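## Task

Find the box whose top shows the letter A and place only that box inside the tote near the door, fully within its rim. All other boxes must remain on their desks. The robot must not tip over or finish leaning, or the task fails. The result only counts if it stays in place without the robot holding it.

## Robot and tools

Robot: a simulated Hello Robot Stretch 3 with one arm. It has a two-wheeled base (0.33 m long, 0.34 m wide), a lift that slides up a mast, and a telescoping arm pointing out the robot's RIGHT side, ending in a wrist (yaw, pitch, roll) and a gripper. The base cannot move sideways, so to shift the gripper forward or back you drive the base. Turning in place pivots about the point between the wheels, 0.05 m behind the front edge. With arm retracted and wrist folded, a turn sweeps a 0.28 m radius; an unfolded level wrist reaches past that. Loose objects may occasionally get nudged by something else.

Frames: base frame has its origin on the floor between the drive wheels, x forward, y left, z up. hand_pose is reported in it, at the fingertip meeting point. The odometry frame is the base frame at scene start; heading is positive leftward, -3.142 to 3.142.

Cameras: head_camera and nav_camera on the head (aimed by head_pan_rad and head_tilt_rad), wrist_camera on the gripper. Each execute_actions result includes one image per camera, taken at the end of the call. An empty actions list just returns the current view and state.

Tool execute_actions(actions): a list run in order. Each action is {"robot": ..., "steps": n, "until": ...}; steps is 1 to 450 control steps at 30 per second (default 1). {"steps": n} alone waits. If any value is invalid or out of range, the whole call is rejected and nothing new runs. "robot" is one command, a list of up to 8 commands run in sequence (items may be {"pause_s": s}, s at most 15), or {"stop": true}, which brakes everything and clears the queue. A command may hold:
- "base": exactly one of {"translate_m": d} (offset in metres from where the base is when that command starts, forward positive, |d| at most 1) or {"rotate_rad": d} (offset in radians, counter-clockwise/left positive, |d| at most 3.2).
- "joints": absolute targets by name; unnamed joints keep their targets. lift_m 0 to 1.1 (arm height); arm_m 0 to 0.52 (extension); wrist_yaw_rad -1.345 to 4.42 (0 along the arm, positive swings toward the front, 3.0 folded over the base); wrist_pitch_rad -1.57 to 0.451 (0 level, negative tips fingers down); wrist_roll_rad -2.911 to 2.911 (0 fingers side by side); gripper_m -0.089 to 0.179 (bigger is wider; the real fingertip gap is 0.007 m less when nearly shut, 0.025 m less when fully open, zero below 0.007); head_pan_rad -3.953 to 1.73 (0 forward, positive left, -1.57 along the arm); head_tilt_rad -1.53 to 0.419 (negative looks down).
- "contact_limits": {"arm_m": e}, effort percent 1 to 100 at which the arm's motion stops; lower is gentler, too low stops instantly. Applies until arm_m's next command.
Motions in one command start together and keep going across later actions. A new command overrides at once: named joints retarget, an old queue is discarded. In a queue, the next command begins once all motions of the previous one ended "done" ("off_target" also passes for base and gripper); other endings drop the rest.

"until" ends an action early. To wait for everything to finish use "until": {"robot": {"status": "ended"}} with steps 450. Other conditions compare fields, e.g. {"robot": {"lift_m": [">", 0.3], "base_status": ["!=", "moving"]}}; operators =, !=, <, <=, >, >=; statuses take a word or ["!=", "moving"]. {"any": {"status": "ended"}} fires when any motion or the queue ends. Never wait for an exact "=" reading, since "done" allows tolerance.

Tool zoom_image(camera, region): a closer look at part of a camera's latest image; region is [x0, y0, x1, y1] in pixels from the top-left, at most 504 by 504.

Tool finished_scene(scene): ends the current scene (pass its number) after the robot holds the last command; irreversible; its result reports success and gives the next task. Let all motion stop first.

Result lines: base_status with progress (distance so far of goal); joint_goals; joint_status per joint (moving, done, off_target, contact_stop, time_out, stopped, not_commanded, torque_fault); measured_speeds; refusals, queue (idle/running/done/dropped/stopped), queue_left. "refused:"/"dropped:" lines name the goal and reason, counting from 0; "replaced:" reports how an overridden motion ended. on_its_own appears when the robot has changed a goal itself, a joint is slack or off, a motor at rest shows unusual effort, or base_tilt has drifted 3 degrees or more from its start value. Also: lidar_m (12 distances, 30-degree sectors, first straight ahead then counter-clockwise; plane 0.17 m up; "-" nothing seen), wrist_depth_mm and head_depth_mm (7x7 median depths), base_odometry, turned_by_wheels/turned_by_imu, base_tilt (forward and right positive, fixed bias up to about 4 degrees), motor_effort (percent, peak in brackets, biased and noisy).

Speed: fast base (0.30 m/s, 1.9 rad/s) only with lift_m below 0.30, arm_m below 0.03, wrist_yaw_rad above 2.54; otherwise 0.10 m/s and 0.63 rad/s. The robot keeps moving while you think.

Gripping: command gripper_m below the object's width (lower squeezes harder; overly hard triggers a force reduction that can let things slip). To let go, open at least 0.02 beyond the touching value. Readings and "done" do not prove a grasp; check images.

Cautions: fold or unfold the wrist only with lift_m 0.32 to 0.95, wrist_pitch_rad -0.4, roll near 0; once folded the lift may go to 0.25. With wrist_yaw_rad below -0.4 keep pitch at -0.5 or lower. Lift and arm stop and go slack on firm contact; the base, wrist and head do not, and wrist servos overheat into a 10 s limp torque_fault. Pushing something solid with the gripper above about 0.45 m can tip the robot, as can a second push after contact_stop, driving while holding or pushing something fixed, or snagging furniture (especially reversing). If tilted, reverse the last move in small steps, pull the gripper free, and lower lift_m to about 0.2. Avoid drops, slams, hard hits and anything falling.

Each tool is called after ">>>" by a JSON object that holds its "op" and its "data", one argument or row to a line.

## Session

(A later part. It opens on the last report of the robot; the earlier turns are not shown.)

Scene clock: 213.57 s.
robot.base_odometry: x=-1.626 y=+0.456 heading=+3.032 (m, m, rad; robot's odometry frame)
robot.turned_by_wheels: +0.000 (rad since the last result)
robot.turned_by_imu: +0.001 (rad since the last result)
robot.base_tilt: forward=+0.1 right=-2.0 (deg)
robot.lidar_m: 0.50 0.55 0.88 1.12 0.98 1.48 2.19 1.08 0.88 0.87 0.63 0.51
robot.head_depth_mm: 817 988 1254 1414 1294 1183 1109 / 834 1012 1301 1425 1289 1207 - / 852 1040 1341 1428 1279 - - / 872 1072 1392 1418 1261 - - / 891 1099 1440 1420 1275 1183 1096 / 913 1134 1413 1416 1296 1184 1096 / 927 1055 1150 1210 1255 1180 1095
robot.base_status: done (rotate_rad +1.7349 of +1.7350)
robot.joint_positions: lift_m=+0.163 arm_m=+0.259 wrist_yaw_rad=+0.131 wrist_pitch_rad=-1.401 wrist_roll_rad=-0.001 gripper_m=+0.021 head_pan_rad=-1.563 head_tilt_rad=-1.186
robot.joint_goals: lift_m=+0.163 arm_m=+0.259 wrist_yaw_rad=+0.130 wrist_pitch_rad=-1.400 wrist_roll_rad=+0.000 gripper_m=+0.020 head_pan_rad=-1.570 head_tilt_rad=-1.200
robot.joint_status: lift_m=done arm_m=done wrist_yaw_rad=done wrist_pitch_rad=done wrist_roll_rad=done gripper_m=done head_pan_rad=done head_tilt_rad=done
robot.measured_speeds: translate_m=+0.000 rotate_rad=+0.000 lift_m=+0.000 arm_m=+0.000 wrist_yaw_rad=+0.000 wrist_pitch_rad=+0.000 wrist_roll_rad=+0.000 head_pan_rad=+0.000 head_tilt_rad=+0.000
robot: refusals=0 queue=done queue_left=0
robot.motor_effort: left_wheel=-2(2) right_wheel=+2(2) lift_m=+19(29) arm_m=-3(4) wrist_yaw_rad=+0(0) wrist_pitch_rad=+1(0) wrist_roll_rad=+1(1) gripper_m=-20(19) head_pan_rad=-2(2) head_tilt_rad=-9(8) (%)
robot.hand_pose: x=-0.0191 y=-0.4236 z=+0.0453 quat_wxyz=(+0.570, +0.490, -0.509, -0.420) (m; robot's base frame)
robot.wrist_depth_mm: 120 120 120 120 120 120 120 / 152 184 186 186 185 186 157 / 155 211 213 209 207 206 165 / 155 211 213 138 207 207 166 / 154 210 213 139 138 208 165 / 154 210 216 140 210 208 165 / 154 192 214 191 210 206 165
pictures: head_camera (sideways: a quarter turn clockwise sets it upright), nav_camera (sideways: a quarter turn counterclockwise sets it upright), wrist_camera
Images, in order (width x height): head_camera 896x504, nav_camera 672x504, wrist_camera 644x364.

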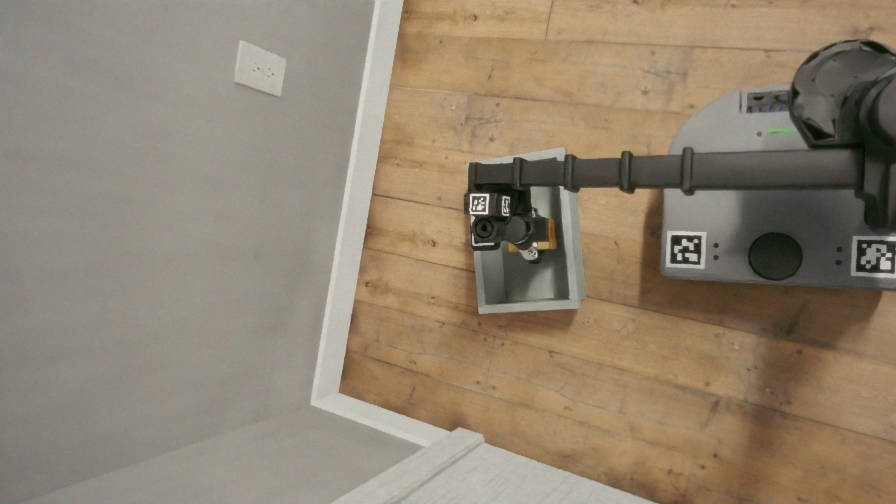

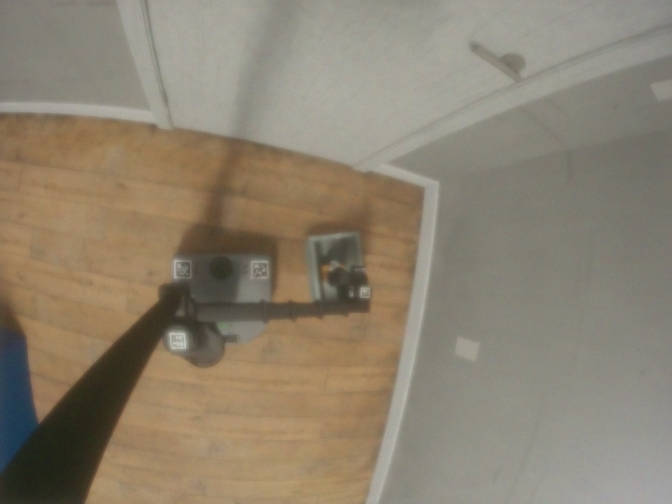

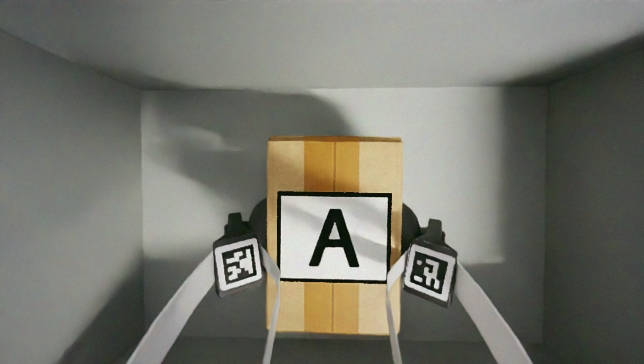

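>>> {"op": "execute_actions", "data": {
  "actions": [
    {"robot": [{"joints": {"lift_m": 0.144}}, {"joints": {"gripper_m": 0.11}}, {"joints": {"lift_m": 0.29}}], "steps": 450, "until": {"robot": {"status": "ended"}}}
  ]
}}

Scene clock: 219.67 s.
robot.base_odometry: x=-1.626 y=+0.456 heading=+3.032 (m, m, rad; robot's odometry frame)
robot.turned_by_wheels: +0.000 (rad since the last result)
robot.turned_by_imu: +0.001 (rad since the last result)
robot.base_tilt: forward=+0.1 right=-2.0 (deg)
robot.lidar_m: 0.50 0.55 0.88 1.12 0.98 1.48 2.20 1.08 0.87 0.87 0.63 0.51
robot.head_depth_mm: 817 993 1256 1423 1292 1193 1120 / 836 1014 1293 1416 1297 1210 - / 854 1041 1342 1455 1283 - - / 872 1073 1393 1431 1274 - - / 894 1105 1440 1420 1270 1183 1094 / 914 1132 1421 1413 1290 1179 1095 / 929 1055 1152 1207 1254 1180 1097
robot.base_status: done (rotate_rad +1.7349 of +1.7350)
robot.joint_positions: lift_m=+0.290 arm_m=+0.259 wrist_yaw_rad=+0.131 wrist_pitch_rad=-1.402 wrist_roll_rad=-0.001 gripper_m=+0.110 head_pan_rad=-1.563 head_tilt_rad=-1.186
robot.joint_goals: lift_m=+0.290 arm_m=+0.259 wrist_yaw_rad=+0.130 wrist_pitch_rad=-1.400 wrist_roll_rad=+0.000 gripper_m=+0.110 head_pan_rad=-1.570 head_tilt_rad=-1.200
robot.joint_status: lift_m=done arm_m=done wrist_yaw_rad=done wrist_pitch_rad=done wrist_roll_rad=done gripper_m=done head_pan_rad=done head_tilt_rad=done
robot.measured_speeds: translate_m=+0.000 rotate_rad=+0.000 lift_m=+0.000 arm_m=+0.000 wrist_yaw_rad=+0.000 wrist_pitch_rad=+0.000 wrist_roll_rad=+0.000 head_pan_rad=+0.000 head_tilt_rad=+0.000
robot: refusals=0 queue=done queue_left=0
robot.motor_effort: left_wheel=-2(2) right_wheel=+2(2) lift_m=+28(29) arm_m=-3(3) wrist_yaw_rad=+0(0) wrist_pitch_rad=+0(1) wrist_roll_rad=+1(1) gripper_m=+0(82) head_pan_rad=-2(2) head_tilt_rad=-8(8) (%)
robot.hand_pose: x=-0.0191 y=-0.4235 z=+0.1718 quat_wxyz=(+0.569, +0.491, -0.509, -0.420) (m; robot's base frame)
robot.wrist_depth_mm: 345 340 339 335 332 328 327 / 349 342 238 238 238 214 329 / 350 264 326 333 333 253 329 / 349 264 339 286 334 250 331 / 354 262 340 290 338 234 331 / 353 348 286 314 312 219 331 / 357 230 230 230 230 229 337
pictures: head_camera (sideways: a quarter turn clockwise sets it upright), nav_camera (sideways: a quarter turn counterclockwise sets it upright), wrist_camera
Images, in order (width x height): head_camera 896x504, nav_camera 672x504, wrist_camera 644x364.

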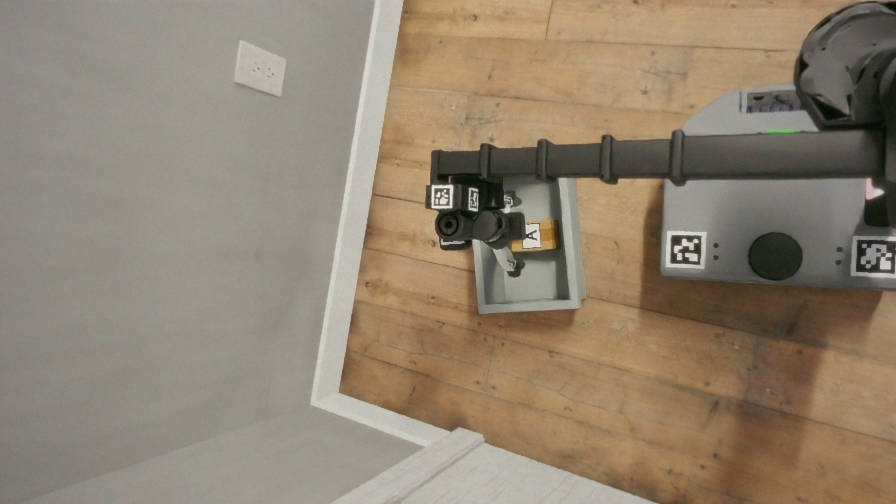

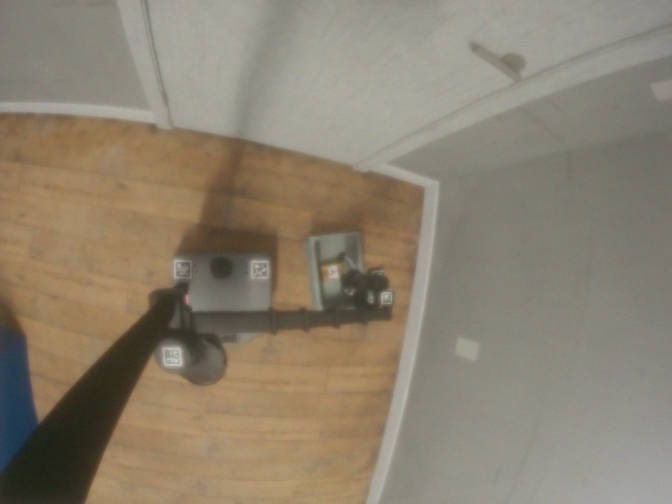

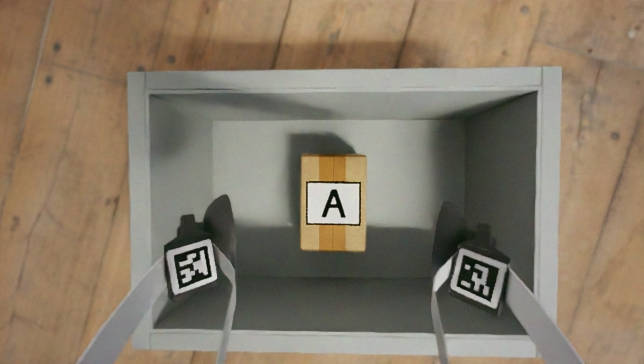

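Box A is resting in the middle of the tote and the gripper is clear of the rim.

>>> {"op": "finished_scene", "data": {
  "scene": 1
}}

The scene is finished: the task was done.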